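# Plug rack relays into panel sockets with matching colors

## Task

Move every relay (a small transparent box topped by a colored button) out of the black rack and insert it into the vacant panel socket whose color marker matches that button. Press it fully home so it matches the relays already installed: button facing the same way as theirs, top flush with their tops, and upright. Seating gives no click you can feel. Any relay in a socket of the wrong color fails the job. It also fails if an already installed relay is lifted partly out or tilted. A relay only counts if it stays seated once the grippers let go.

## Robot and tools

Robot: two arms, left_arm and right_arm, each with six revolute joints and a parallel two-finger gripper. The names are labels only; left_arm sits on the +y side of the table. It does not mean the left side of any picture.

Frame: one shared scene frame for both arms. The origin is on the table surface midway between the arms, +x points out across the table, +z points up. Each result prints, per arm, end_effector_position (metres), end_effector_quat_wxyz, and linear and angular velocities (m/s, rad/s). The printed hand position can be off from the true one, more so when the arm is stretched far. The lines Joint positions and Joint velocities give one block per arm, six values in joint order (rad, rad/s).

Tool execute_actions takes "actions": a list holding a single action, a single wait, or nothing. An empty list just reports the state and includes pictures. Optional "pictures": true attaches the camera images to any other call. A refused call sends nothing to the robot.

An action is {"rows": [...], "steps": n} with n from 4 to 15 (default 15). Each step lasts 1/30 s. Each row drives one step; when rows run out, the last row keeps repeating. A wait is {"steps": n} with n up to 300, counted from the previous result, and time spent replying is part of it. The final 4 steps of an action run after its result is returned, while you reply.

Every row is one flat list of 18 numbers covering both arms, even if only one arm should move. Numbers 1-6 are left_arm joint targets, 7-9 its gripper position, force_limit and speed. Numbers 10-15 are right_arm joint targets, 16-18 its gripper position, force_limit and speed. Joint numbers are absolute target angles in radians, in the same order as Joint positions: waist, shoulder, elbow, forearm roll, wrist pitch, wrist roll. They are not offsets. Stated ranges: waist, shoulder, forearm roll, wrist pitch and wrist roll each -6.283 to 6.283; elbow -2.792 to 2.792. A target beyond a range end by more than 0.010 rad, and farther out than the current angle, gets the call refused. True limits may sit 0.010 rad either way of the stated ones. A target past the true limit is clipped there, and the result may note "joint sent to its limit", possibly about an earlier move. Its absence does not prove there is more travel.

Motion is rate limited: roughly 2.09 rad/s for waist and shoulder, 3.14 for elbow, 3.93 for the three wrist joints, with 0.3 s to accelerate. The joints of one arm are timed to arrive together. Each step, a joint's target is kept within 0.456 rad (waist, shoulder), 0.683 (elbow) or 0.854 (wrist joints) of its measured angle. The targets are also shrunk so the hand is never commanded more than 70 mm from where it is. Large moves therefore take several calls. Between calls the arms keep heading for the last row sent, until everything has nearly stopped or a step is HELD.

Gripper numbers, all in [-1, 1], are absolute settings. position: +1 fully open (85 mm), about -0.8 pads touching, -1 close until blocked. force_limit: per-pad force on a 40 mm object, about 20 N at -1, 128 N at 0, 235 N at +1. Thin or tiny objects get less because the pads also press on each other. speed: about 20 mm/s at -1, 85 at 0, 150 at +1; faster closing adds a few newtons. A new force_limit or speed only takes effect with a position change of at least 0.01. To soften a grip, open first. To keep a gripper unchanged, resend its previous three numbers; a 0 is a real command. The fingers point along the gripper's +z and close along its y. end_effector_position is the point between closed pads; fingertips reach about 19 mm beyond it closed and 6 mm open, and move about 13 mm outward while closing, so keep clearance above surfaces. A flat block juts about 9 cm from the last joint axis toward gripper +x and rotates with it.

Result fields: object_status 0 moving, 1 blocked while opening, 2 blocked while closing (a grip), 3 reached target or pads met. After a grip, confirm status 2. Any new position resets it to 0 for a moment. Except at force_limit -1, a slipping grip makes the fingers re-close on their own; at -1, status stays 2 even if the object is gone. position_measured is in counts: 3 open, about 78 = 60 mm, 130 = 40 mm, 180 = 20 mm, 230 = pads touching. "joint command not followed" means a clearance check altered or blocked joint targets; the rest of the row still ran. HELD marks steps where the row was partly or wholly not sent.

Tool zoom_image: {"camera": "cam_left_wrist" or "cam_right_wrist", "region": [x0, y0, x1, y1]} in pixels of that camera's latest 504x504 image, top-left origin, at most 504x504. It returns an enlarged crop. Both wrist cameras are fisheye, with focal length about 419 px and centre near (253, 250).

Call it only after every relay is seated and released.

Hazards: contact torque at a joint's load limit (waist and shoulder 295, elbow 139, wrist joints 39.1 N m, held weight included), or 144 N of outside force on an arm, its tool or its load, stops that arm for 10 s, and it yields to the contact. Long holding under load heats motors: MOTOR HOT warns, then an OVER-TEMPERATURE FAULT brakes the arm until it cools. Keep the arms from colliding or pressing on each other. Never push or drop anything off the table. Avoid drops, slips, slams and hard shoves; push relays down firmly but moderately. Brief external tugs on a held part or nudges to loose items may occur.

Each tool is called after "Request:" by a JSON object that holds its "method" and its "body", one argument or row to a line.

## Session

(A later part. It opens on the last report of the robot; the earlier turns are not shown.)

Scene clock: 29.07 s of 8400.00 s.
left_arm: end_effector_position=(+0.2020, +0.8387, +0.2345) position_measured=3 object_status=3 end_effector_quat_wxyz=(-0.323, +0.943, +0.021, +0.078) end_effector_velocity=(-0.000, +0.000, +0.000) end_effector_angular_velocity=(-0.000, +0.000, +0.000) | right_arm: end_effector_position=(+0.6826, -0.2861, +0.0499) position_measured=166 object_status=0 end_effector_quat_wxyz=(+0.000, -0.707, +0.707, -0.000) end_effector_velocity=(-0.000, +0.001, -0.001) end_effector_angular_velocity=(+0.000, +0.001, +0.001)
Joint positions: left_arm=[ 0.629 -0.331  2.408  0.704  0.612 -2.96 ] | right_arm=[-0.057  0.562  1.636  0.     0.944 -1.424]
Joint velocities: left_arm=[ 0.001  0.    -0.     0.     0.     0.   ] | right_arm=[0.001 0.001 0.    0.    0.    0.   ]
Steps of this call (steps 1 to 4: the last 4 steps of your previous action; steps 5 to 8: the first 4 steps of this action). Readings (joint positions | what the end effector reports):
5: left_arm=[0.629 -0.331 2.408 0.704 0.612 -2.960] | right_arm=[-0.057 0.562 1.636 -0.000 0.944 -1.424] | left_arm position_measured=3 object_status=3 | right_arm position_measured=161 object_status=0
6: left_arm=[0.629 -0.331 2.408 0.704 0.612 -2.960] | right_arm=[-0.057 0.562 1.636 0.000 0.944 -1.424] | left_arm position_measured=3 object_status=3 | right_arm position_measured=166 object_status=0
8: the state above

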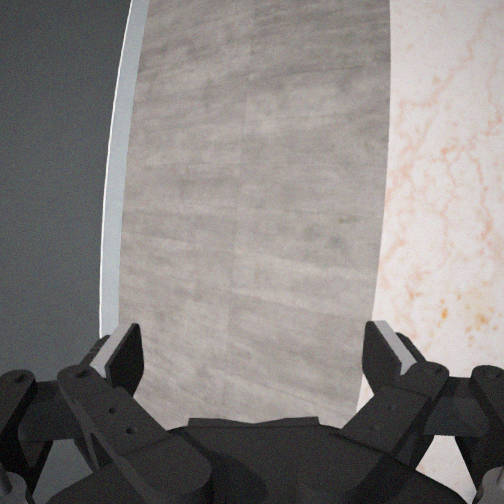

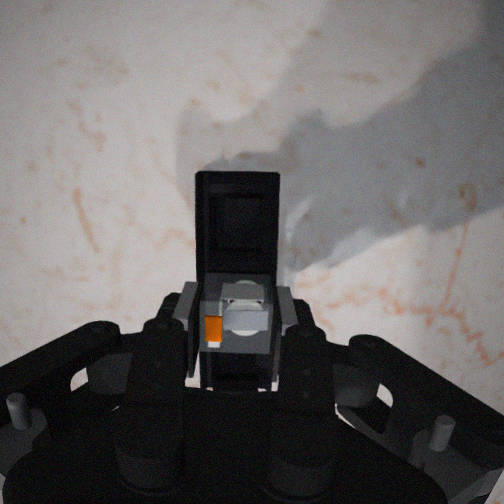

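Request:
{"method": "execute_actions", "body": {
  "actions": [
    {"rows":[[0.629,-0.331,2.408,0.704,0.612,-2.96,1,0,0,-0.0569,0.4706,1.5561,0,1.1149,-1.4236,-1,-0.3,0],[0.629,-0.331,2.408,0.704,0.612,-2.96,1,0,0,-0.0569,0.4706,1.5561,0,1.1149,-1.4236,-1,-0.3,0],[0.629,-0.331,2.408,0.704,0.612,-2.96,1,0,0,-0.0569,0.4706,1.5561,0,1.1149,-1.4236,-1,-0.3,0],[0.629,-0.331,2.408,0.704,0.612,-2.96,1,0,0,-0.0569,0.4706,1.5561,0,1.1149,-1.4236,-1,-0.3,0],[0.629,-0.331,2.408,0.704,0.612,-2.96,1,0,0,-0.0569,0.4706,1.5561,0,1.1149,-1.4236,-1,-0.3,0],[0.629,-0.331,2.408,0.704,0.612,-2.96,1,0,0,-0.0569,0.4706,1.5561,0,1.1149,-1.4236,-1,-0.3,0],[0.629,-0.331,2.408,0.704,0.612,-2.96,1,0,0,-0.0569,0.4706,1.5561,0,1.1149,-1.4236,-1,-0.3,0],[0.629,-0.331,2.408,0.704,0.612,-2.96,1,0,0,-0.0569,0.4706,1.5561,0,1.1149,-1.4236,-1,-0.3,0],[0.629,-0.331,2.408,0.704,0.612,-2.96,1,0,0,0.3002,0.637,1.2843,0,1.2203,2.195,-1,-0.3,0]],"steps":15}
  ]
}}

Request:
{"method": "execute_actions", "body": {
  "actions": [
    {"rows":[[0.629,-0.331,2.408,0.704,0.612,-2.96,1,0,0,0.3002,0.637,1.2843,0,1.2203,2.195,-1,-0.3,0]],"steps":15}
  ]
}}

Request:
{"method": "execute_actions", "body": {
  "actions": [
    {"rows":[[0.629,-0.331,2.408,0.704,0.612,-2.96,1,0,0,0.3002,0.637,1.2843,0,1.2203,2.195,-1,-0.3,0]],"steps":15}
  ]
}}

Scene clock: 30.03 s of 8400.00 s.
left_arm: end_effector_position=(+0.2020, +0.8387, +0.2345) position_measured=3 object_status=3 end_effector_quat_wxyz=(-0.323, +0.943, +0.021, +0.078) end_effector_velocity=(+0.000, -0.000, -0.000) end_effector_angular_velocity=(-0.000, +0.001, -0.001) | right_arm: end_effector_position=(+0.6844, -0.2767, +0.1593) position_measured=166 object_status=2 end_effector_quat_wxyz=(-0.000, -0.701, +0.713, +0.000) end_effector_velocity=(+0.064, +0.282, -0.005) end_effector_angular_velocity=(-0.001, +0.002, -0.479)
Joint positions: left_arm=[ 0.629 -0.331  2.408  0.704  0.612 -2.96 ] | right_arm=[-0.045  0.477  1.548  0.     1.118 -1.396]
Joint velocities: left_arm=[-0.001  0.     0.    -0.     0.001  0.001] | right_arm=[ 0.341  0.178 -0.268 -0.     0.092  0.82 ]
Steps of this call (steps 1 to 4: the last 4 steps of your previous action; steps 5 to 15: the robot went on to your last target; steps 16 to 18: nothing new was sent; steps 19 to 29: the first 11 steps of this action). Readings (joint positions | what the end effector reports):
19: left_arm=[0.629 -0.331 2.408 0.704 0.612 -2.960] | right_arm=[-0.057 0.562 1.636 0.000 0.943 -1.424] | left_arm position_measured=3 object_status=3 | right_arm position_measured=166 object_status=2
20: left_arm=[0.629 -0.331 2.408 0.704 0.612 -2.960] | right_arm=[-0.057 0.559 1.634 0.000 0.950 -1.424] | left_arm position_measured=3 object_status=3 | right_arm position_measured=166 object_status=2
22: left_arm=[0.629 -0.331 2.408 0.704 0.612 -2.960] | right_arm=[-0.057 0.530 1.608 0.000 1.004 -1.424] | left_arm position_measured=3 object_status=3 | right_arm position_measured=166 object_status=2
26: left_arm=[0.629 -0.331 2.408 0.704 0.612 -2.960] | right_arm=[-0.057 0.472 1.557 0.000 1.111 -1.424] | left_arm position_measured=3 object_status=3 | right_arm position_measured=166 object_status=2
29: the state above

Scene clock: 30.53 s of 8400.00 s.
left_arm: end_effector_position=(+0.2020, +0.8387, +0.2345) position_measured=3 object_status=3 end_effector_quat_wxyz=(-0.323, +0.943, +0.021, +0.078) end_effector_velocity=(-0.000, -0.000, -0.000) end_effector_angular_velocity=(-0.000, +0.001, -0.001) | right_arm: end_effector_position=(+0.6930, -0.0532, +0.1606) position_measured=166 object_status=2 end_effector_quat_wxyz=(-0.000, -0.397, +0.918, +0.000) end_effector_velocity=(-0.042, +0.354, -0.002) end_effector_angular_velocity=(+0.000, -0.001, -2.550)
Joint positions: left_arm=[ 0.629 -0.331  2.408  0.704  0.612 -2.96 ] | right_arm=[ 0.211  0.596  1.352  0.     1.194 -0.401]
Joint velocities: left_arm=[ 0.    -0.     0.001  0.     0.     0.002] | right_arm=[ 0.392  0.181 -0.298  0.001  0.116  2.943]
Steps of this call (steps 1 to 4: the last 4 steps of your previous action; steps 5 to 15: the first 11 steps of this action). Readings (joint positions | what the end effector reports):
5: left_arm=[0.629 -0.331 2.408 0.704 0.612 -2.960] | right_arm=[0.050 0.521 1.475 0.000 1.145 -1.148] | left_arm position_measured=3 object_status=3 | right_arm position_measured=166 object_status=2
6: left_arm=[0.629 -0.331 2.408 0.704 0.612 -2.960] | right_arm=[0.068 0.530 1.461 0.000 1.151 -1.090] | left_arm position_measured=3 object_status=3 | right_arm position_measured=166 object_status=2
8: left_arm=[0.629 -0.331 2.408 0.704 0.612 -2.960] | right_arm=[0.104 0.546 1.434 0.000 1.162 -0.964] | left_arm position_measured=3 object_status=3 | right_arm position_measured=166 object_status=2
12: left_arm=[0.629 -0.331 2.408 0.704 0.612 -2.960] | right_arm=[0.169 0.576 1.385 0.000 1.181 -0.672] | left_arm position_measured=3 object_status=3 | right_arm position_measured=166 object_status=2
15: the state above

Scene clock: 31.03 s of 8400.00 s.
left_arm: end_effector_position=(+0.2020, +0.8387, +0.2345) position_measured=3 object_status=3 end_effector_quat_wxyz=(-0.323, +0.943, +0.021, +0.078) end_effector_velocity=(-0.000, -0.000, -0.000) end_effector_angular_velocity=(-0.000, +0.001, -0.000) | right_arm: end_effector_position=(+0.6797, +0.0240, +0.1598) position_measured=166 object_status=2 end_effector_quat_wxyz=(-0.000, +0.470, +0.883, +0.000) end_effector_velocity=(-0.005, +0.021, -0.000) end_effector_angular_velocity=(+0.000, -0.000, -3.760)
Joint positions: left_arm=[ 0.629 -0.331  2.408  0.704  0.612 -2.96 ] | right_arm=[0.297 0.635 1.287 0.    1.219 1.479]
Joint velocities: left_arm=[ 0.    -0.     0.001  0.     0.     0.001] | right_arm=[ 0.023  0.011 -0.018  0.     0.007  3.783]
Steps of this call (steps 1 to 4: the last 4 steps of your previous action; steps 5 to 15: the first 11 steps of this action). Readings (joint positions | what the end effector reports):
5: left_arm=[0.629 -0.331 2.408 0.704 0.612 -2.960] | right_arm=[0.267 0.622 1.310 0.000 1.210 0.195] | left_arm position_measured=3 object_status=3 | right_arm position_measured=166 object_status=2
6: left_arm=[0.629 -0.331 2.408 0.704 0.612 -2.960] | right_arm=[0.274 0.625 1.305 0.000 1.212 0.324] | left_arm position_measured=3 object_status=3 | right_arm position_measured=166 object_status=2
8: left_arm=[0.629 -0.331 2.408 0.704 0.612 -2.960] | right_arm=[0.283 0.629 1.297 0.000 1.215 0.580] | left_arm position_measured=3 object_status=3 | right_arm position_measured=166 object_status=2
12: left_arm=[0.629 -0.331 2.408 0.704 0.612 -2.960] | right_arm=[0.294 0.634 1.289 0.000 1.218 1.094] | left_arm position_measured=3 object_status=3 | right_arm position_measured=166 object_status=2
15: the state above

Request:
{"method": "execute_actions", "body": {
  "actions": [
    {"rows":[[0.629,-0.331,2.408,0.704,0.612,-2.96,1,0,0,0.3002,0.637,1.2843,0,1.2203,2.195,-1,-0.3,0],[0.629,-0.331,2.408,0.704,0.612,-2.96,1,0,0,0.3002,0.637,1.2843,0,1.2203,2.195,-1,-0.3,0],[0.629,-0.331,2.408,0.704,0.612,-2.96,1,0,0,0.3002,0.637,1.2843,0,1.2203,2.195,-1,-0.3,0],[0.629,-0.331,2.408,0.704,0.612,-2.96,1,0,0,0.3002,0.679,1.3375,0,1.1251,2.195,-1,-0.3,0]],"steps":15}
  ],
  "pictures": true
}}

Scene clock: 31.53 s of 8400.00 s.
left_arm: end_effector_position=(+0.2020, +0.8387, +0.2345) position_measured=3 object_status=3 end_effector_quat_wxyz=(-0.323, +0.943, +0.021, +0.078) end_effector_velocity=(-0.001, -0.000, -0.000) end_effector_angular_velocity=(+0.000, +0.001, +0.001) | right_arm: end_effector_position=(+0.6790, +0.0271, +0.0945) position_measured=166 object_status=2 end_effector_quat_wxyz=(-0.000, +0.748, +0.663, -0.000) end_effector_velocity=(+0.001, +0.000, +0.005) end_effector_angular_velocity=(+0.004, -0.007, -0.002)
Joint positions: left_arm=[ 0.629 -0.331  2.408  0.704  0.612 -2.96 ] | right_arm=[ 0.3    0.68   1.337 -0.     1.125  2.195]
Joint velocities: left_arm=[ 0.001 -0.001  0.001  0.     0.001  0.001] | right_arm=[-0.    -0.005  0.    -0.    -0.003  0.001]
Steps of this call (steps 1 to 4: the last 4 steps of your previous action; steps 5 to 15: the first 11 steps of this action). Readings (joint positions | what the end effector reports):
5: left_arm=[0.629 -0.331 2.408 0.704 0.612 -2.960] | right_arm=[0.299 0.637 1.285 0.000 1.220 2.011] | left_arm position_measured=3 object_status=3 | right_arm position_measured=166 object_status=2
6: left_arm=[0.629 -0.331 2.408 0.704 0.612 -2.960] | right_arm=[0.300 0.637 1.285 0.000 1.220 2.076] | left_arm position_measured=3 object_status=3 | right_arm position_measured=166 object_status=2
8: left_arm=[0.629 -0.331 2.408 0.704 0.612 -2.960] | right_arm=[0.300 0.637 1.284 0.000 1.220 2.164] | left_arm position_measured=3 object_status=3 | right_arm position_measured=166 object_status=2
12: left_arm=[0.629 -0.331 2.408 0.704 0.612 -2.960] | right_arm=[0.300 0.674 1.332 -0.000 1.138 2.195] | left_arm position_measured=3 object_status=3 | right_arm position_measured=166 object_status=2
15: the state above

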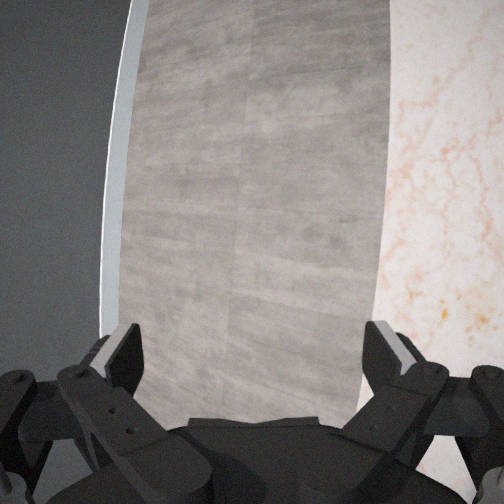

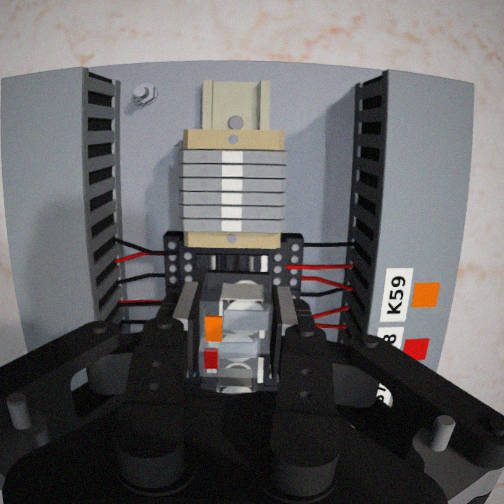

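Request:
{"method": "execute_actions", "body": {
  "actions": [
    {"rows":[[0.629,-0.331,2.408,0.704,0.612,-2.96,1,0,0,0.3002,0.6835,1.3417,0,1.1164,2.195,-1,-0.3,0],[0.629,-0.331,2.408,0.704,0.612,-2.96,1,0,0,0.3002,0.6835,1.3417,0,1.1164,2.195,-1,-0.3,0],[0.629,-0.331,2.408,0.704,0.612,-2.96,1,0,0,0.3002,0.6875,1.3455,0,1.1086,2.195,-1,-0.3,0]],"steps":10}
  ],
  "pictures": true
}}

Request:
{"method": "zoom_image", "body": {
  "camera": "cam_right_wrist",
  "region": [140,200,340,400]
}}

Scene clock: 32.00 s of 8400.00 s.
left_arm: end_effector_position=(+0.2020, +0.8387, +0.2345) position_measured=3 object_status=3 end_effector_quat_wxyz=(-0.323, +0.943, +0.021, +0.078) end_effector_velocity=(+0.000, +0.000, +0.000) end_effector_angular_velocity=(+0.000, -0.001, +0.001) | right_arm: end_effector_position=(+0.6788, +0.0270, +0.0831) position_measured=166 object_status=2 end_effector_quat_wxyz=(-0.000, +0.748, +0.663, -0.000) end_effector_velocity=(+0.002, +0.002, +0.001) end_effector_angular_velocity=(+0.004, -0.006, +0.000)
Joint positions: left_arm=[ 0.629 -0.331  2.408  0.704  0.612 -2.96 ] | right_arm=[0.3   0.687 1.346 0.    1.109 2.195]
Joint velocities: left_arm=[ 0.    -0.    -0.     0.    -0.    -0.001] | right_arm=[ 0.001 -0.001 -0.     0.001 -0.007  0.   ]
Steps of this call (steps 1 to 4: the last 4 steps of your previous action; steps 5 to 8: the robot went on to your last target; steps 9 to 14: the first 6 steps of this action). Readings (joint positions | what the end effector reports):
9: left_arm=[0.629 -0.331 2.408 0.704 0.612 -2.960] | right_arm=[0.300 0.679 1.338 0.000 1.125 2.195] | left_arm position_measured=3 object_status=3 | right_arm position_measured=166 object_status=2
10: left_arm=[0.629 -0.331 2.408 0.704 0.612 -2.960] | right_arm=[0.300 0.681 1.340 0.000 1.120 2.195] | left_arm position_measured=3 object_status=3 | right_arm position_measured=166 object_status=2
12: left_arm=[0.629 -0.331 2.408 0.704 0.612 -2.960] | right_arm=[0.300 0.685 1.344 0.000 1.112 2.195] | left_arm position_measured=3 object_status=3 | right_arm position_measured=166 object_status=2
14: the state above

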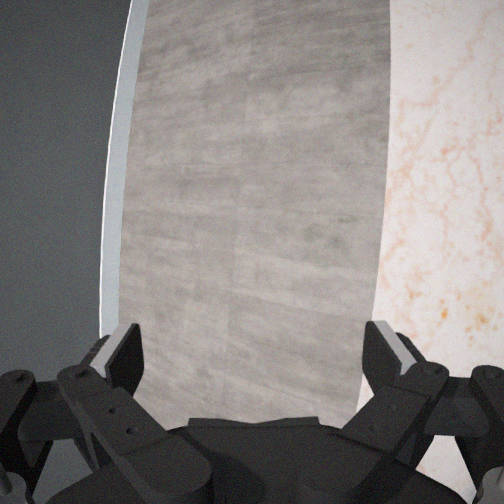

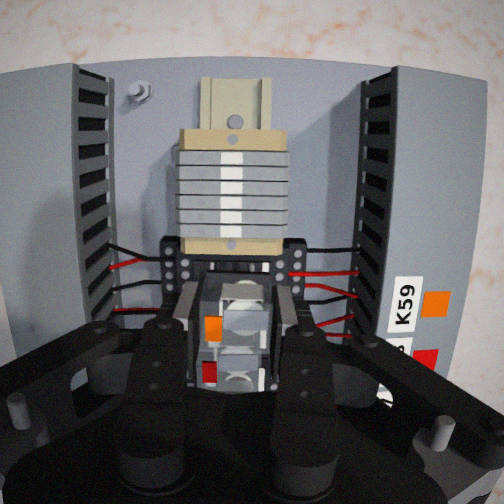

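Region (140, 200, 340, 400) of cam_right_wrist's 504x504 image, scaled by 2.520, with more detail than that image has.

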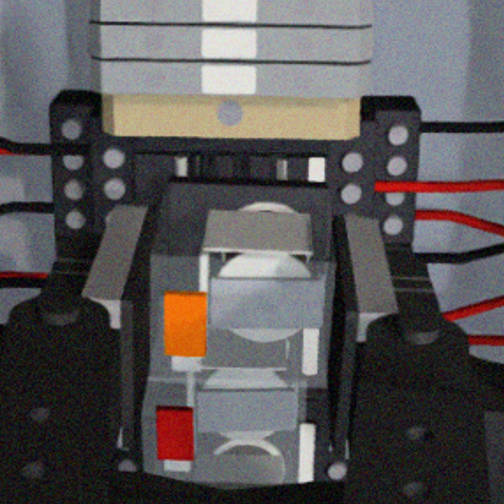

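Request:
{"method": "execute_actions", "body": {
  "actions": [
    {"rows":[[0.629,-0.331,2.408,0.704,0.612,-2.96,1,0,0,0.3021,0.6893,1.3425,0,1.1098,2.197,-1,-0.3,0]],"steps":10}
  ],
  "pictures": true
}}

Request:
{"method": "zoom_image", "body": {
  "camera": "cam_right_wrist",
  "region": [140,200,340,400]
}}

Scene clock: 33.27 s of 8400.00 s.
left_arm: end_effector_position=(+0.2020, +0.8387, +0.2345) position_measured=3 object_status=3 end_effector_quat_wxyz=(-0.323, +0.943, +0.021, +0.078) end_effector_velocity=(-0.000, +0.000, -0.000) end_effector_angular_velocity=(-0.000, -0.000, +0.001) | right_arm: end_effector_position=(+0.6792, +0.0291, +0.0831) position_measured=166 object_status=2 end_effector_quat_wxyz=(+0.000, +0.748, +0.663, +0.000) end_effector_velocity=(-0.001, +0.000, -0.000) end_effector_angular_velocity=(-0.002, +0.003, +0.001)
Joint positions: left_arm=[ 0.629 -0.331  2.408  0.704  0.612 -2.96 ] | right_arm=[ 0.302  0.689  1.343 -0.     1.109  2.197]
Joint velocities: left_arm=[ 0.001  0.    -0.     0.    -0.    -0.   ] | right_arm=[ 0.001  0.    -0.    -0.     0.004  0.   ]
Steps of this call (steps 1 to 4: the last 4 steps of your previous action; steps 5 to 15: the robot went on to your last target; steps 16 to 32: nothing new was sent; steps 33 to 38: the first 6 steps of this action). Readings (joint positions | what the end effector reports):
33: left_arm=[0.629 -0.331 2.408 0.704 0.612 -2.960] | right_arm=[0.300 0.688 1.345 -0.000 1.109 2.195] | left_arm position_measured=3 object_status=3 | right_arm position_measured=166 object_status=2
34: left_arm=[0.629 -0.331 2.408 0.704 0.612 -2.960] | right_arm=[0.301 0.689 1.343 -0.000 1.109 2.196] | left_arm position_measured=3 object_status=3 | right_arm position_measured=166 object_status=2
36: left_arm=[0.629 -0.331 2.408 0.704 0.612 -2.960] | right_arm=[0.302 0.689 1.343 -0.000 1.109 2.197] | left_arm position_measured=3 object_status=3 | right_arm position_measured=166 object_status=2
38: the state above

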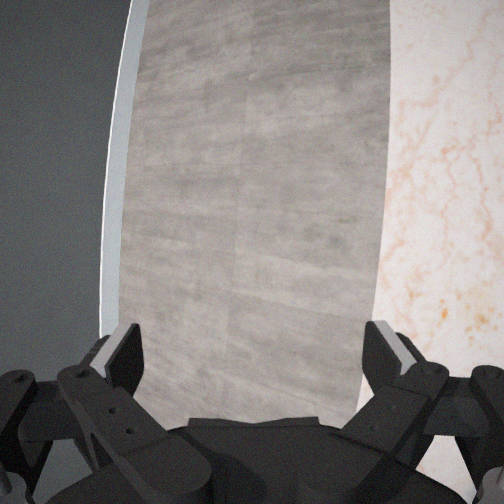

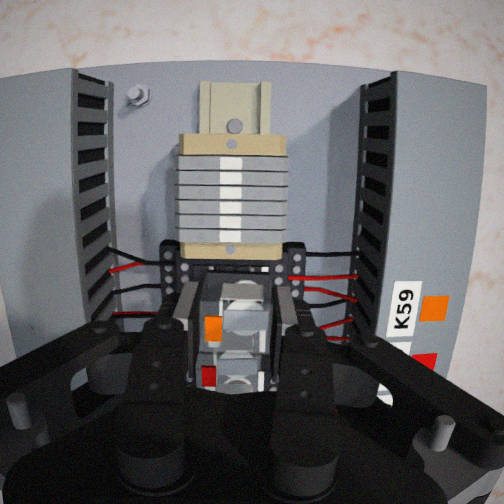

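Region (140, 200, 340, 400) of cam_right_wrist's 504x504 image, scaled by 2.520, with more detail than that image has.

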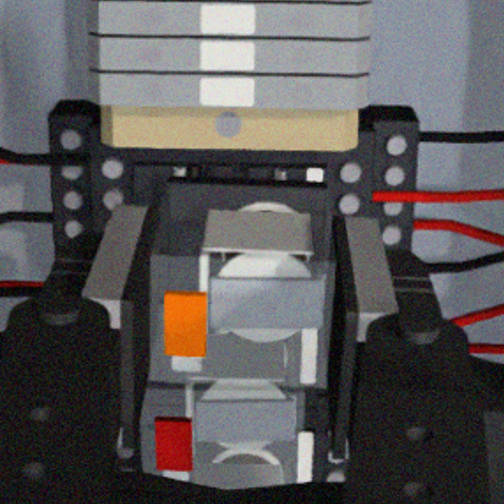

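Request:
{"method": "execute_actions", "body": {
  "actions": [
    {"rows":[[0.629,-0.331,2.408,0.704,0.612,-2.96,1,0,0,0.3021,0.6913,1.3443,0,1.106,2.197,-1,-0.3,0],[0.629,-0.331,2.408,0.704,0.612,-2.96,1,0,0,0.3021,0.6913,1.3443,0,1.106,2.197,-1,-0.3,0],[0.629,-0.331,2.408,0.704,0.612,-2.96,1,0,0,0.3021,0.6913,1.3443,0,1.106,2.197,-1,-0.3,0],[0.629,-0.331,2.408,0.704,0.612,-2.96,1,0,0,0.3021,0.6933,1.3462,0,1.1021,2.197,-1,-0.3,0],[0.629,-0.331,2.408,0.704,0.612,-2.96,1,0,0,0.3021,0.6933,1.3462,0,1.1021,2.197,-1,-0.3,0],[0.629,-0.331,2.408,0.704,0.612,-2.96,1,0,0,0.3021,0.6933,1.3462,0,1.1021,2.197,-1,-0.3,0],[0.629,-0.331,2.408,0.704,0.612,-2.96,1,0,0,0.3021,0.6948,1.3475,0,1.0993,2.197,-1,-0.3,0]],"steps":12}
  ],
  "pictures": true
}}

Request:
{"method": "zoom_image", "body": {
  "camera": "cam_right_wrist",
  "region": [140,200,340,400]
}}

Scene clock: 33.73 s of 8400.00 s.
left_arm: end_effector_position=(+0.2020, +0.8387, +0.2345) position_measured=3 object_status=3 end_effector_quat_wxyz=(-0.323, +0.943, +0.021, +0.078) end_effector_velocity=(+0.000, +0.000, +0.000) end_effector_angular_velocity=(+0.001, -0.000, -0.001) | right_arm: end_effector_position=(+0.6792, +0.0291, +0.0767) position_measured=166 object_status=2 end_effector_quat_wxyz=(+0.000, +0.748, +0.663, +0.000) end_effector_velocity=(+0.006, +0.003, -0.011) end_effector_angular_velocity=(+0.010, -0.019, -0.000)
Joint positions: left_arm=[ 0.629 -0.331  2.408  0.704  0.612 -2.96 ] | right_arm=[ 0.302  0.694  1.347 -0.     1.101  2.197]
Joint velocities: left_arm=[ 0.001  0.    -0.    -0.    -0.001  0.002] | right_arm=[-0.     0.009  0.005 -0.    -0.035  0.   ]
Steps of this call (steps 1 to 4: the last 4 steps of your previous action; steps 5 to 6: the robot went on to your last target; steps 7 to 14: the first 8 steps of this action). Readings (joint positions | what the end effector reports):
7: left_arm=[0.629 -0.331 2.408 0.704 0.612 -2.960] | right_arm=[0.302 0.689 1.343 -0.000 1.110 2.197] | left_arm position_measured=3 object_status=3 | right_arm position_measured=166 object_status=2
8: left_arm=[0.629 -0.331 2.408 0.704 0.612 -2.960] | right_arm=[0.302 0.690 1.343 -0.000 1.108 2.197] | left_arm position_measured=3 object_status=3 | right_arm position_measured=166 object_status=2
10: left_arm=[0.629 -0.331 2.408 0.704 0.612 -2.960] | right_arm=[0.302 0.692 1.344 -0.000 1.106 2.197] | left_arm position_measured=3 object_status=3 | right_arm position_measured=166 object_status=2
14: the state above

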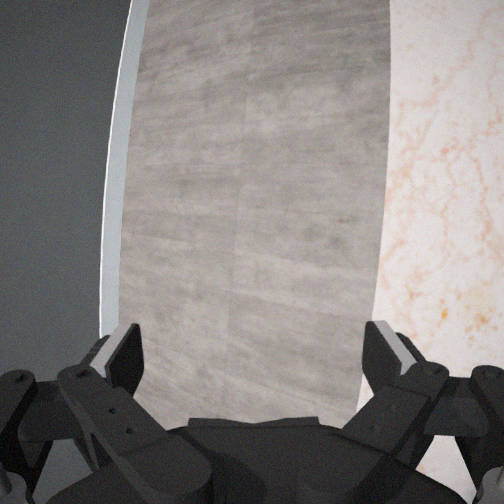

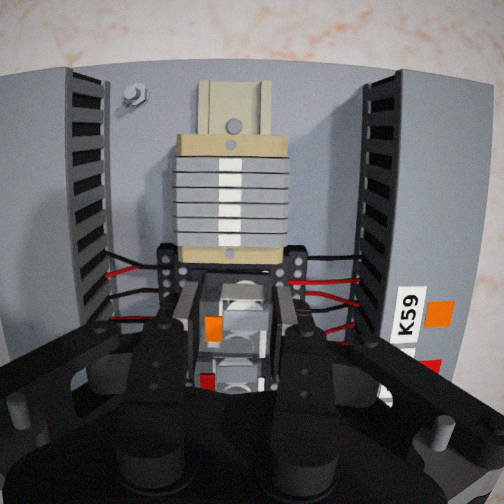

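Region (140, 200, 340, 400) of cam_right_wrist's 504x504 image, scaled by 2.520, with more detail than that image has.

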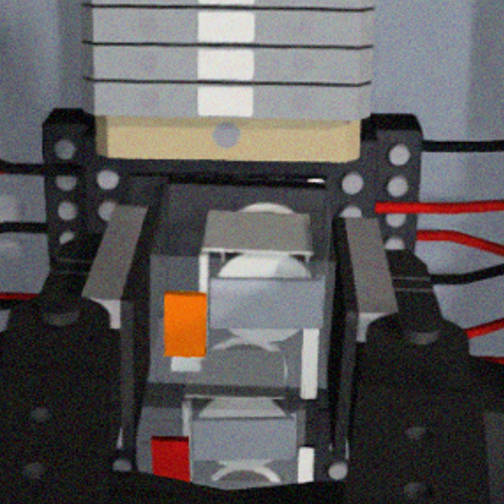

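Request:
{"method": "execute_actions", "body": {
  "actions": [
    {"rows":[[0.629,-0.331,2.408,0.704,0.612,-2.96,1,0,0,0.3021,0.6963,1.3488,0,1.0965,2.197,-1,-0.3,0],[0.629,-0.331,2.408,0.704,0.612,-2.96,1,0,0,0.3021,0.6963,1.3488,0,1.0965,2.197,-1,-0.3,0],[0.629,-0.331,2.408,0.704,0.612,-2.96,1,0,0,0.3021,0.6963,1.3488,0,1.0965,2.197,-1,-0.3,0],[0.629,-0.331,2.408,0.704,0.612,-2.96,1,0,0,0.3021,0.6978,1.3501,0,1.0937,2.197,-1,-0.3,0],[0.629,-0.331,2.408,0.704,0.612,-2.96,1,0,0,0.3021,0.6978,1.3501,0,1.0937,2.197,-1,-0.3,0],[0.629,-0.331,2.408,0.704,0.612,-2.96,1,0,0,0.3021,0.6978,1.3501,0,1.0937,2.197,-1,-0.3,0],[0.629,-0.331,2.408,0.704,0.612,-2.96,1,0,0,0.3021,0.6993,1.3514,0,1.0909,2.197,-1,-0.3,0],[0.629,-0.331,2.408,0.704,0.612,-2.96,1,0,0,0.3021,0.6993,1.3514,0,1.0909,2.197,-1,-0.3,0],[0.629,-0.331,2.408,0.704,0.612,-2.96,1,0,0,0.3021,0.6993,1.3514,0,1.0909,2.197,-1,-0.3,0],[0.629,-0.331,2.408,0.704,0.612,-2.96,1,0,0,0.3021,0.7004,1.3524,0,1.0888,2.197,-1,-0.3,0]],"steps":15}
  ],
  "pictures": true
}}

Scene clock: 44.17 s of 8400.00 s.
left_arm: end_effector_position=(+0.2020, +0.8387, +0.2345) position_measured=3 object_status=3 end_effector_quat_wxyz=(-0.323, +0.943, +0.021, +0.078) end_effector_velocity=(-0.000, -0.000, -0.001) end_effector_angular_velocity=(-0.001, +0.001, +0.000) | right_arm: end_effector_position=(+0.6800, +0.0296, +0.0770) position_measured=166 object_status=2 end_effector_quat_wxyz=(+0.000, +0.748, +0.663, +0.002) end_effector_velocity=(-0.000, -0.000, -0.001) end_effector_angular_velocity=(-0.001, +0.001, +0.001)
Joint positions: left_arm=[ 0.629 -0.331  2.408  0.704  0.612 -2.96 ] | right_arm=[0.302 0.694 1.346 0.    1.098 2.197]
Joint velocities: left_arm=[-0.001  0.     0.001  0.     0.001 -0.001] | right_arm=[ 0.     0.001  0.    -0.001 -0.     0.   ]
FORCE FAULT: contact force on the right arm reached its limit, and that arm stopped for 10 seconds. The contact can be on any part of that arm, not only on its tool. That arm's remaining commands of this call were not run. That arm holds still and accepts commands again. Move the arm away from the contact; if what it grips holds it there, let go first. Pushing or pulling that hard again can fault the arm again.
Kept back: nothing.
The stop of the right arm began at step 13 of this call (marked STOPPED below). From that step on that arm followed nothing that you had sent. 12 of its steps, steps kept back included, did not run and will not run. The other arm was sent all steps of this action in this call, none kept back. Nothing is kept back now, and the robot has no last target.
Steps of this call (steps 1 to 4: the last 4 steps of your previous action; steps 5 to 9: the robot went on to your last target; steps 10 to 20: the first 11 steps of this action; steps 21 to 24: the last 4 steps of this action, not kept back; steps 25 to 313: the stop continued). Readings (joint positions | what the end effector reports):
10: left_arm=[0.629 -0.331 2.408 0.704 0.612 -2.960] | right_arm=[0.302 0.694 1.347 0.000 1.099 2.197] | left_arm position_measured=3 object_status=3 | right_arm position_measured=166 object_status=2
11: left_arm=[0.629 -0.331 2.408 0.704 0.612 -2.960] | right_arm=[0.302 0.695 1.348 0.000 1.098 2.197] | left_arm position_measured=3 object_status=3 | right_arm position_measured=166 object_status=2
13: left_arm=[0.629 -0.331 2.408 0.704 0.612 -2.960] | right_arm=[0.302 0.694 1.347 0.000 1.098 2.197] | left_arm position_measured=3 object_status=3 | right_arm position_measured=166 object_status=2 STOPPED (the right arm)
17: left_arm=[0.629 -0.331 2.408 0.704 0.612 -2.960] | right_arm=[0.302 0.694 1.346 0.000 1.098 2.197] | left_arm position_measured=3 object_status=3 | right_arm position_measured=166 object_status=2
313: the state above

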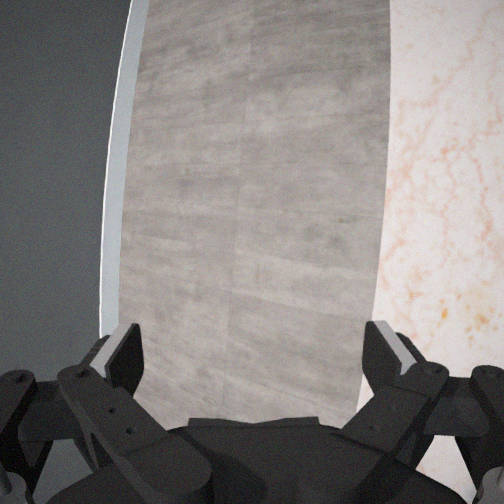

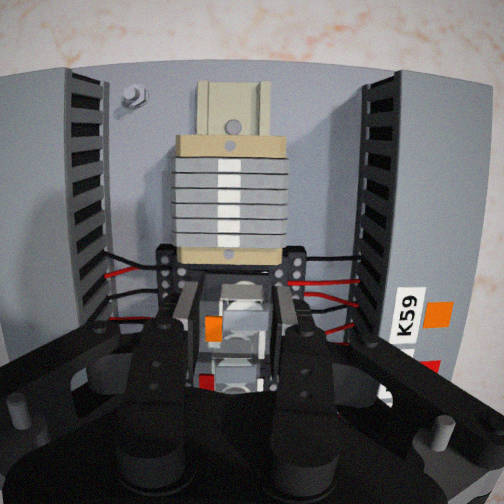

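Request:
{"method": "execute_actions", "body": {
  "actions": [
    {"rows":[[0.629,-0.331,2.408,0.704,0.612,-2.96,1,0,0,0.3021,0.6913,1.3443,0,1.106,2.197,-1,-0.3,0]],"steps":10}
  ],
  "pictures": true
}}

Request:
{"method": "zoom_image", "body": {
  "camera": "cam_right_wrist",
  "region": [140,200,340,400]
}}

Scene clock: 44.53 s of 8400.00 s.
left_arm: end_effector_position=(+0.2020, +0.8387, +0.2345) position_measured=3 object_status=3 end_effector_quat_wxyz=(-0.323, +0.943, +0.021, +0.078) end_effector_velocity=(-0.000, +0.000, +0.000) end_effector_angular_velocity=(-0.000, +0.000, +0.001) | right_arm: end_effector_position=(+0.6792, +0.0292, +0.0803) position_measured=166 object_status=2 end_effector_quat_wxyz=(-0.000, +0.748, +0.663, +0.000) end_effector_velocity=(-0.001, -0.000, +0.000) end_effector_angular_velocity=(-0.001, +0.002, -0.001)
Joint positions: left_arm=[ 0.629 -0.331  2.408  0.704  0.612 -2.96 ] | right_arm=[0.302 0.691 1.344 0.    1.106 2.197]
Joint velocities: left_arm=[ 0.    -0.    -0.     0.     0.001 -0.   ] | right_arm=[-0.    -0.     0.     0.     0.002  0.   ]
Steps of this call (steps 1 to 5: nothing new was sent; steps 6 to 11: the first 6 steps of this action). Readings (joint positions | what the end effector reports):
6: left_arm=[0.629 -0.331 2.408 0.704 0.612 -2.960] | right_arm=[0.302 0.694 1.346 0.000 1.098 2.197] | left_arm position_measured=3 object_status=3 | right_arm position_measured=166 object_status=2
7: left_arm=[0.629 -0.331 2.408 0.704 0.612 -2.960] | right_arm=[0.302 0.693 1.346 0.000 1.102 2.197] | left_arm position_measured=3 object_status=3 | right_arm position_measured=166 object_status=2
9: left_arm=[0.629 -0.331 2.408 0.704 0.612 -2.960] | right_arm=[0.302 0.691 1.344 0.000 1.106 2.197] | left_arm position_measured=3 object_status=3 | right_arm position_measured=166 object_status=2
11: the state above

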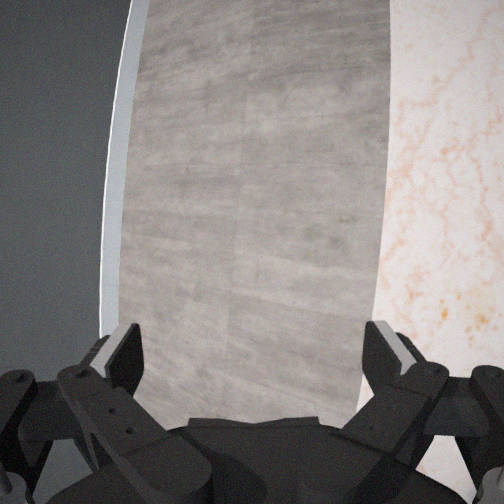

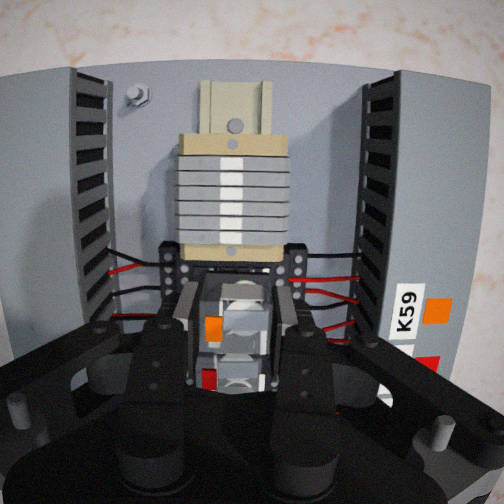

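Region (140, 200, 340, 400) of cam_right_wrist's 504x504 image, scaled by 2.520, with more detail than that image has.

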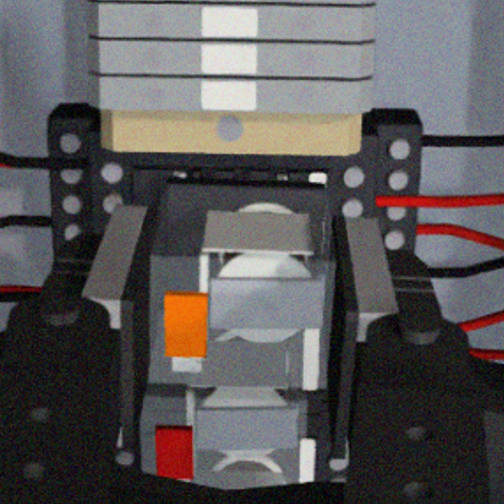

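Request:
{"method": "execute_actions", "body": {
  "actions": [
    {"rows":[[0.629,-0.331,2.408,0.704,0.612,-2.96,1,0,0,0.3037,0.6866,1.3484,0,1.1066,2.1986,-1,-0.3,0]],"steps":10}
  ],
  "pictures": true
}}

Request:
{"method": "zoom_image", "body": {
  "camera": "cam_right_wrist",
  "region": [140,200,340,400]
}}

Scene clock: 45.43 s of 8400.00 s.
left_arm: end_effector_position=(+0.2020, +0.8387, +0.2345) position_measured=3 object_status=3 end_effector_quat_wxyz=(-0.323, +0.943, +0.021, +0.078) end_effector_velocity=(-0.000, -0.000, -0.001) end_effector_angular_velocity=(-0.001, +0.001, -0.001) | right_arm: end_effector_position=(+0.6766, +0.0292, +0.0827) position_measured=166 object_status=2 end_effector_quat_wxyz=(+0.000, +0.748, +0.663, +0.000) end_effector_velocity=(+0.001, -0.001, -0.001) end_effector_angular_velocity=(-0.001, +0.001, -0.002)
Joint positions: left_arm=[ 0.629 -0.331  2.408  0.704  0.612 -2.96 ] | right_arm=[ 0.304  0.686  1.348 -0.     1.107  2.198]
Joint velocities: left_arm=[ 0.     0.     0.001 -0.    -0.001  0.001] | right_arm=[-0.001  0.001 -0.    -0.    -0.     0.001]
Steps of this call (steps 1 to 4: the last 4 steps of your previous action; steps 5 to 15: the robot went on to your last target; steps 16 to 21: nothing new was sent; steps 22 to 27: the first 6 steps of this action). Readings (joint positions | what the end effector reports):
22: left_arm=[0.629 -0.331 2.408 0.704 0.612 -2.960] | right_arm=[0.302 0.691 1.344 -0.000 1.106 2.197] | left_arm position_measured=3 object_status=3 | right_arm position_measured=166 object_status=2
23: left_arm=[0.629 -0.331 2.408 0.704 0.612 -2.960] | right_arm=[0.303 0.689 1.347 -0.000 1.106 2.198] | left_arm position_measured=3 object_status=3 | right_arm position_measured=166 object_status=2
25: left_arm=[0.629 -0.331 2.408 0.704 0.612 -2.960] | right_arm=[0.304 0.686 1.348 -0.000 1.107 2.198] | left_arm position_measured=3 object_status=3 | right_arm position_measured=166 object_status=2
27: the state above

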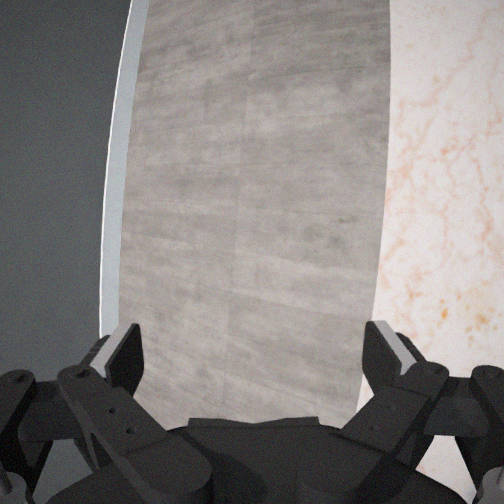

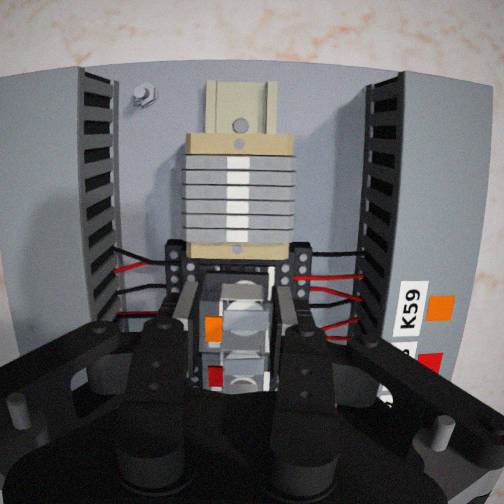

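Region (140, 200, 340, 400) of cam_right_wrist's 504x504 image, scaled by 2.520, with more detail than that image has.

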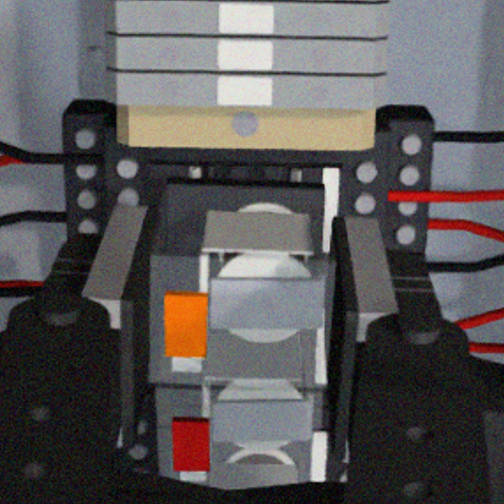

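Request:
{"method": "execute_actions", "body": {
  "actions": [
    {"rows":[[0.629,-0.331,2.408,0.704,0.612,-2.96,1,0,0,0.304,0.686,1.3495,0,1.1061,2.1989,-1,-0.3,0],[0.629,-0.331,2.408,0.704,0.612,-2.96,1,0,0,0.304,0.686,1.3495,0,1.1061,2.1989,-1,-0.3,0],[0.629,-0.331,2.408,0.704,0.612,-2.96,1,0,0,0.304,0.6883,1.3514,0,1.1019,2.1989,-1,-0.3,0],[0.629,-0.331,2.408,0.704,0.612,-2.96,1,0,0,0.304,0.6883,1.3514,0,1.1019,2.1989,-1,-0.3,0],[0.629,-0.331,2.408,0.704,0.612,-2.96,1,0,0,0.304,0.6903,1.3532,0,1.0981,2.1989,-1,-0.3,0],[0.629,-0.331,2.408,0.704,0.612,-2.96,1,0,0,0.304,0.6903,1.3532,0,1.0981,2.1989,-1,-0.3,0],[0.629,-0.331,2.408,0.704,0.612,-2.96,1,0,0,0.304,0.6903,1.3532,0,1.0981,2.1989,-1,-0.3,0],[0.629,-0.331,2.408,0.704,0.612,-2.96,1,0,0,0.304,0.691,1.3539,0,1.0967,2.1989,-1,-0.3,0]],"steps":15}
  ],
  "pictures": true
}}

Request:
{"method": "zoom_image", "body": {
  "camera": "cam_right_wrist",
  "region": [140,200,340,400]
}}

Scene clock: 46.23 s of 8400.00 s.
left_arm: end_effector_position=(+0.2020, +0.8387, +0.2345) position_measured=3 object_status=3 end_effector_quat_wxyz=(-0.323, +0.943, +0.021, +0.078) end_effector_velocity=(+0.000, -0.000, -0.000) end_effector_angular_velocity=(-0.000, +0.001, -0.001) | right_arm: end_effector_position=(+0.6761, +0.0294, +0.0761) position_measured=166 object_status=2 end_effector_quat_wxyz=(-0.000, +0.748, +0.663, +0.000) end_effector_velocity=(-0.000, +0.001, -0.000) end_effector_angular_velocity=(+0.001, -0.001, +0.001)
Joint positions: left_arm=[ 0.629 -0.331  2.408  0.704  0.612 -2.96 ] | right_arm=[0.304 0.691 1.354 0.    1.097 2.199]
Joint velocities: left_arm=[ 0.     0.     0.    -0.    -0.001  0.001] | right_arm=[ 0.001  0.    -0.     0.    -0.001 -0.   ]
Steps of this call (steps 1 to 4: the last 4 steps of your previous action; steps 5 to 13: the robot went on to your last target; steps 14 to 24: the first 11 steps of this action). Readings (joint positions | what the end effector reports):
14: left_arm=[0.629 -0.331 2.408 0.704 0.612 -2.960] | right_arm=[0.304 0.686 1.348 -0.000 1.107 2.199] | left_arm position_measured=3 object_status=3 | right_arm position_measured=166 object_status=2
15: left_arm=[0.629 -0.331 2.408 0.704 0.612 -2.960] | right_arm=[0.304 0.686 1.349 0.000 1.107 2.199] | left_arm position_measured=3 object_status=3 | right_arm position_measured=166 object_status=2
17: left_arm=[0.629 -0.331 2.408 0.704 0.612 -2.960] | right_arm=[0.304 0.687 1.350 0.000 1.104 2.199] | left_arm position_measured=3 object_status=3 | right_arm position_measured=166 object_status=2
21: left_arm=[0.629 -0.331 2.408 0.704 0.612 -2.960] | right_arm=[0.304 0.690 1.353 0.000 1.098 2.199] | left_arm position_measured=3 object_status=3 | right_arm position_measured=166 object_status=2
24: the state above

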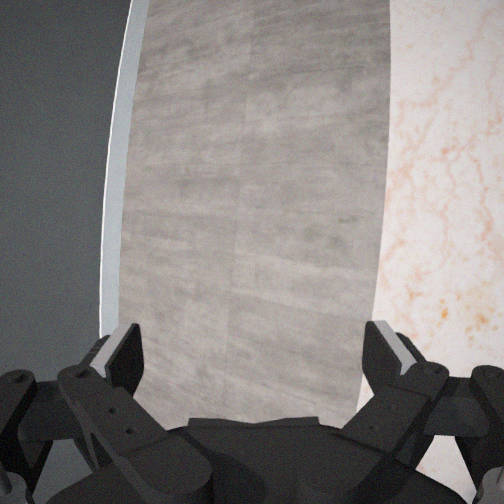

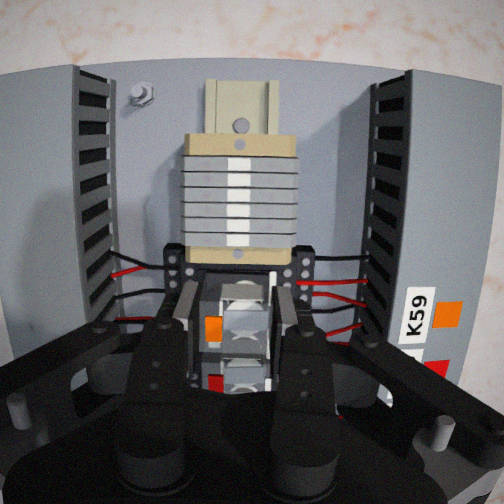

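Region (140, 200, 340, 400) of cam_right_wrist's 504x504 image, scaled by 2.520, with more detail than that image has.

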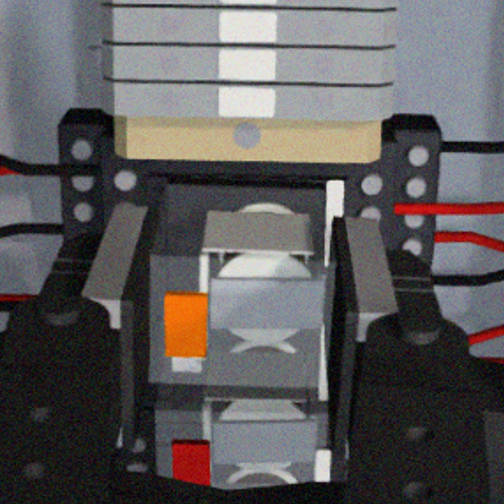

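Reached 0.0761 freely. Continue by a small step.

Request:
{"method": "execute_actions", "body": {
  "actions": [
    {"rows":[[0.629,-0.331,2.408,0.704,0.612,-2.96,1,0,0,0.304,0.6916,1.3544,0,1.0956,2.1989,-1,-0.3,0],[0.629,-0.331,2.408,0.704,0.612,-2.96,1,0,0,0.304,0.6916,1.3544,0,1.0956,2.1989,-1,-0.3,0],[0.629,-0.331,2.408,0.704,0.612,-2.96,1,0,0,0.304,0.6916,1.3544,0,1.0956,2.1989,-1,-0.3,0],[0.629,-0.331,2.408,0.704,0.612,-2.96,1,0,0,0.304,0.6916,1.3544,0,1.0956,2.1989,-1,-0.3,0],[0.629,-0.331,2.408,0.704,0.612,-2.96,1,0,0,0.304,0.6922,1.3549,0,1.0945,2.1989,-1,-0.3,0]],"steps":12}
  ]
}}

Scene clock: 46.70 s of 8400.00 s.
left_arm: end_effector_position=(+0.2020, +0.8387, +0.2345) position_measured=3 object_status=3 end_effector_quat_wxyz=(-0.323, +0.943, +0.021, +0.078) end_effector_velocity=(+0.001, -0.000, -0.000) end_effector_angular_velocity=(-0.000, -0.000, -0.002) | right_arm: end_effector_position=(+0.6761, +0.0294, +0.0745) position_measured=166 object_status=2 end_effector_quat_wxyz=(+0.000, +0.748, +0.663, +0.000) end_effector_velocity=(-0.001, +0.000, -0.001) end_effector_angular_velocity=(-0.001, +0.002, +0.000)
Joint positions: left_arm=[ 0.629 -0.331  2.408  0.704  0.612 -2.96 ] | right_arm=[ 0.304  0.692  1.355 -0.     1.094  2.199]
Joint velocities: left_arm=[-0.001  0.     0.001  0.    -0.001  0.   ] | right_arm=[ 0.     0.001  0.001 -0.     0.    -0.   ]
Steps of this call (steps 1 to 4: the last 4 steps of your previous action; steps 5 to 6: the robot went on to your last target; steps 7 to 14: the first 8 steps of this action). Readings (joint positions | what the end effector reports):
7: left_arm=[0.629 -0.331 2.408 0.704 0.612 -2.960] | right_arm=[0.304 0.691 1.354 0.000 1.097 2.199] | left_arm position_measured=3 object_status=3 | right_arm position_measured=166 object_status=2
8: left_arm=[0.629 -0.331 2.408 0.704 0.612 -2.960] | right_arm=[0.304 0.691 1.354 0.000 1.096 2.199] | left_arm position_measured=3 object_status=3 | right_arm position_measured=166 object_status=2
10: left_arm=[0.629 -0.331 2.408 0.704 0.612 -2.960] | right_arm=[0.304 0.691 1.354 0.000 1.096 2.199] | left_arm position_measured=3 object_status=3 | right_arm position_measured=166 object_status=2
14: the state above

Going in. Continue to ~0.0712.

Request:
{"method": "execute_actions", "body": {
  "actions": [
    {"rows":[[0.629,-0.331,2.408,0.704,0.612,-2.96,1,0,0,0.304,0.693,1.3556,0,1.093,2.1989,-1,-0.3,0],[0.629,-0.331,2.408,0.704,0.612,-2.96,1,0,0,0.304,0.693,1.3556,0,1.093,2.1989,-1,-0.3,0],[0.629,-0.331,2.408,0.704,0.612,-2.96,1,0,0,0.304,0.693,1.3556,0,1.093,2.1989,-1,-0.3,0],[0.629,-0.331,2.408,0.704,0.612,-2.96,1,0,0,0.304,0.6938,1.3562,0,1.0916,2.1989,-1,-0.3,0],[0.629,-0.331,2.408,0.704,0.612,-2.96,1,0,0,0.304,0.6938,1.3562,0,1.0916,2.1989,-1,-0.3,0],[0.629,-0.331,2.408,0.704,0.612,-2.96,1,0,0,0.304,0.6938,1.3562,0,1.0916,2.1989,-1,-0.3,0],[0.629,-0.331,2.408,0.704,0.612,-2.96,1,0,0,0.304,0.6947,1.3570,0,1.0899,2.1989,-1,-0.3,0]],"steps":13}
  ],
  "pictures": true
}}

Scene clock: 47.23 s of 8400.00 s.
left_arm: end_effector_position=(+0.2020, +0.8387, +0.2345) position_measured=3 object_status=3 end_effector_quat_wxyz=(-0.323, +0.943, +0.021, +0.078) end_effector_velocity=(+0.001, -0.000, -0.000) end_effector_angular_velocity=(+0.000, -0.000, -0.002) | right_arm: end_effector_position=(+0.6760, +0.0293, +0.0711) position_measured=166 object_status=2 end_effector_quat_wxyz=(+0.000, +0.748, +0.663, -0.000) end_effector_velocity=(-0.000, -0.000, -0.006) end_effector_angular_velocity=(-0.001, +0.001, +0.000)
Joint positions: left_arm=[ 0.629 -0.331  2.408  0.704  0.612 -2.96 ] | right_arm=[ 0.304  0.695  1.357 -0.     1.09   2.199]
Joint velocities: left_arm=[-0.001  0.001 -0.    -0.    -0.001  0.   ] | right_arm=[-0.     0.005  0.004 -0.001 -0.008  0.   ]
Steps of this call (steps 1 to 4: the last 4 steps of your previous action; steps 5 to 7: the robot went on to your last target; steps 8 to 16: the first 9 steps of this action). Readings (joint positions | what the end effector reports):
8: left_arm=[0.629 -0.331 2.408 0.704 0.612 -2.960] | right_arm=[0.304 0.692 1.355 -0.000 1.094 2.199] | left_arm position_measured=3 object_status=3 | right_arm position_measured=166 object_status=2
9: left_arm=[0.629 -0.331 2.408 0.704 0.612 -2.960] | right_arm=[0.304 0.693 1.355 -0.000 1.094 2.199] | left_arm position_measured=3 object_status=3 | right_arm position_measured=166 object_status=2
11: left_arm=[0.629 -0.331 2.408 0.704 0.612 -2.960] | right_arm=[0.304 0.693 1.356 -0.000 1.093 2.199] | left_arm position_measured=3 object_status=3 | right_arm position_measured=166 object_status=2
15: left_arm=[0.629 -0.331 2.408 0.704 0.612 -2.960] | right_arm=[0.304 0.694 1.357 -0.000 1.091 2.199] | left_arm position_measured=3 object_status=3 | right_arm position_measured=166 object_status=2
16: the state above

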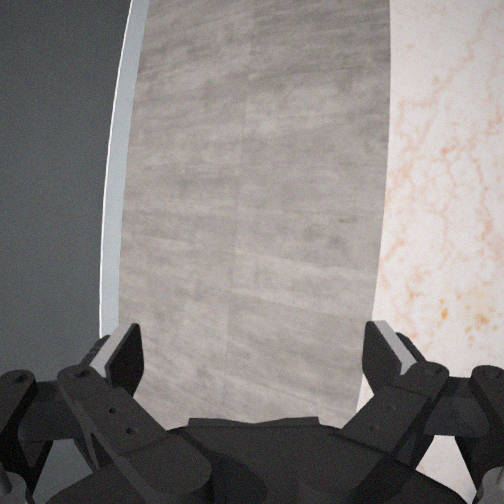

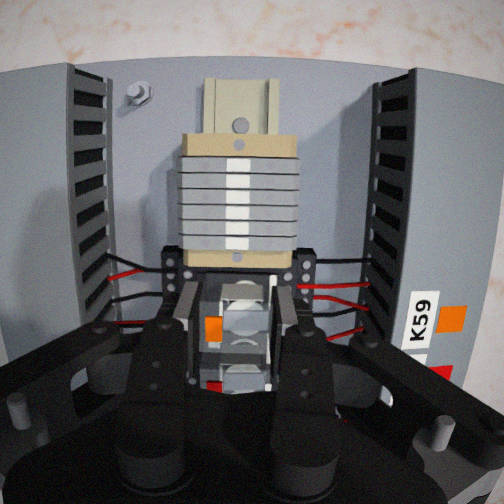

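Request:
{"method": "execute_actions", "body": {
  "actions": [
    {"rows":[[0.629,-0.331,2.408,0.704,0.612,-2.96,1,0,0,0.304,0.6951,1.3573,0,1.0892,2.1989,-1,-0.3,0],[0.629,-0.331,2.408,0.704,0.612,-2.96,1,0,0,0.304,0.6951,1.3573,0,1.0892,2.1989,-1,-0.3,0],[0.629,-0.331,2.408,0.704,0.612,-2.96,1,0,0,0.304,0.6951,1.3573,0,1.0892,2.1989,-1,-0.3,0],[0.629,-0.331,2.408,0.704,0.612,-2.96,1,0,0,0.304,0.6951,1.3573,0,1.0892,2.1989,-1,-0.3,0],[0.629,-0.331,2.408,0.704,0.612,-2.96,1,0,0,0.304,0.6955,1.3576,0,1.0885,2.1989,-1,-0.3,0]],"steps":12}
  ]
}}

Scene clock: 47.70 s of 8400.00 s.
left_arm: end_effector_position=(+0.2020, +0.8387, +0.2345) position_measured=3 object_status=3 end_effector_quat_wxyz=(-0.323, +0.943, +0.021, +0.078) end_effector_velocity=(+0.001, -0.000, -0.000) end_effector_angular_velocity=(-0.000, -0.000, -0.002) | right_arm: end_effector_position=(+0.6761, +0.0294, +0.0703) position_measured=166 object_status=2 end_effector_quat_wxyz=(+0.000, +0.748, +0.663, +0.000) end_effector_velocity=(+0.001, -0.001, +0.000) end_effector_angular_velocity=(+0.001, -0.001, -0.001)
Joint positions: left_arm=[ 0.629 -0.331  2.408  0.704  0.612 -2.96 ] | right_arm=[0.304 0.695 1.358 0.    1.089 2.199]
Joint velocities: left_arm=[-0.001  0.     0.     0.    -0.001  0.   ] | right_arm=[-0.001 -0.001  0.001 -0.    -0.002  0.   ]
Steps of this call (steps 1 to 4: the last 4 steps of your previous action; steps 5 to 6: the robot went on to your last target; steps 7 to 14: the first 8 steps of this action). Readings (joint positions | what the end effector reports):
7: left_arm=[0.629 -0.331 2.408 0.704 0.612 -2.960] | right_arm=[0.304 0.695 1.357 -0.000 1.090 2.199] | left_arm position_measured=3 object_status=3 | right_arm position_measured=166 object_status=2
8: left_arm=[0.629 -0.331 2.408 0.704 0.612 -2.960] | right_arm=[0.304 0.695 1.357 0.000 1.090 2.199] | left_arm position_measured=3 object_status=3 | right_arm position_measured=166 object_status=2
10: left_arm=[0.629 -0.331 2.408 0.704 0.612 -2.960] | right_arm=[0.304 0.695 1.357 0.000 1.089 2.199] | left_arm position_measured=3 object_status=3 | right_arm position_measured=166 object_status=2
14: the state above


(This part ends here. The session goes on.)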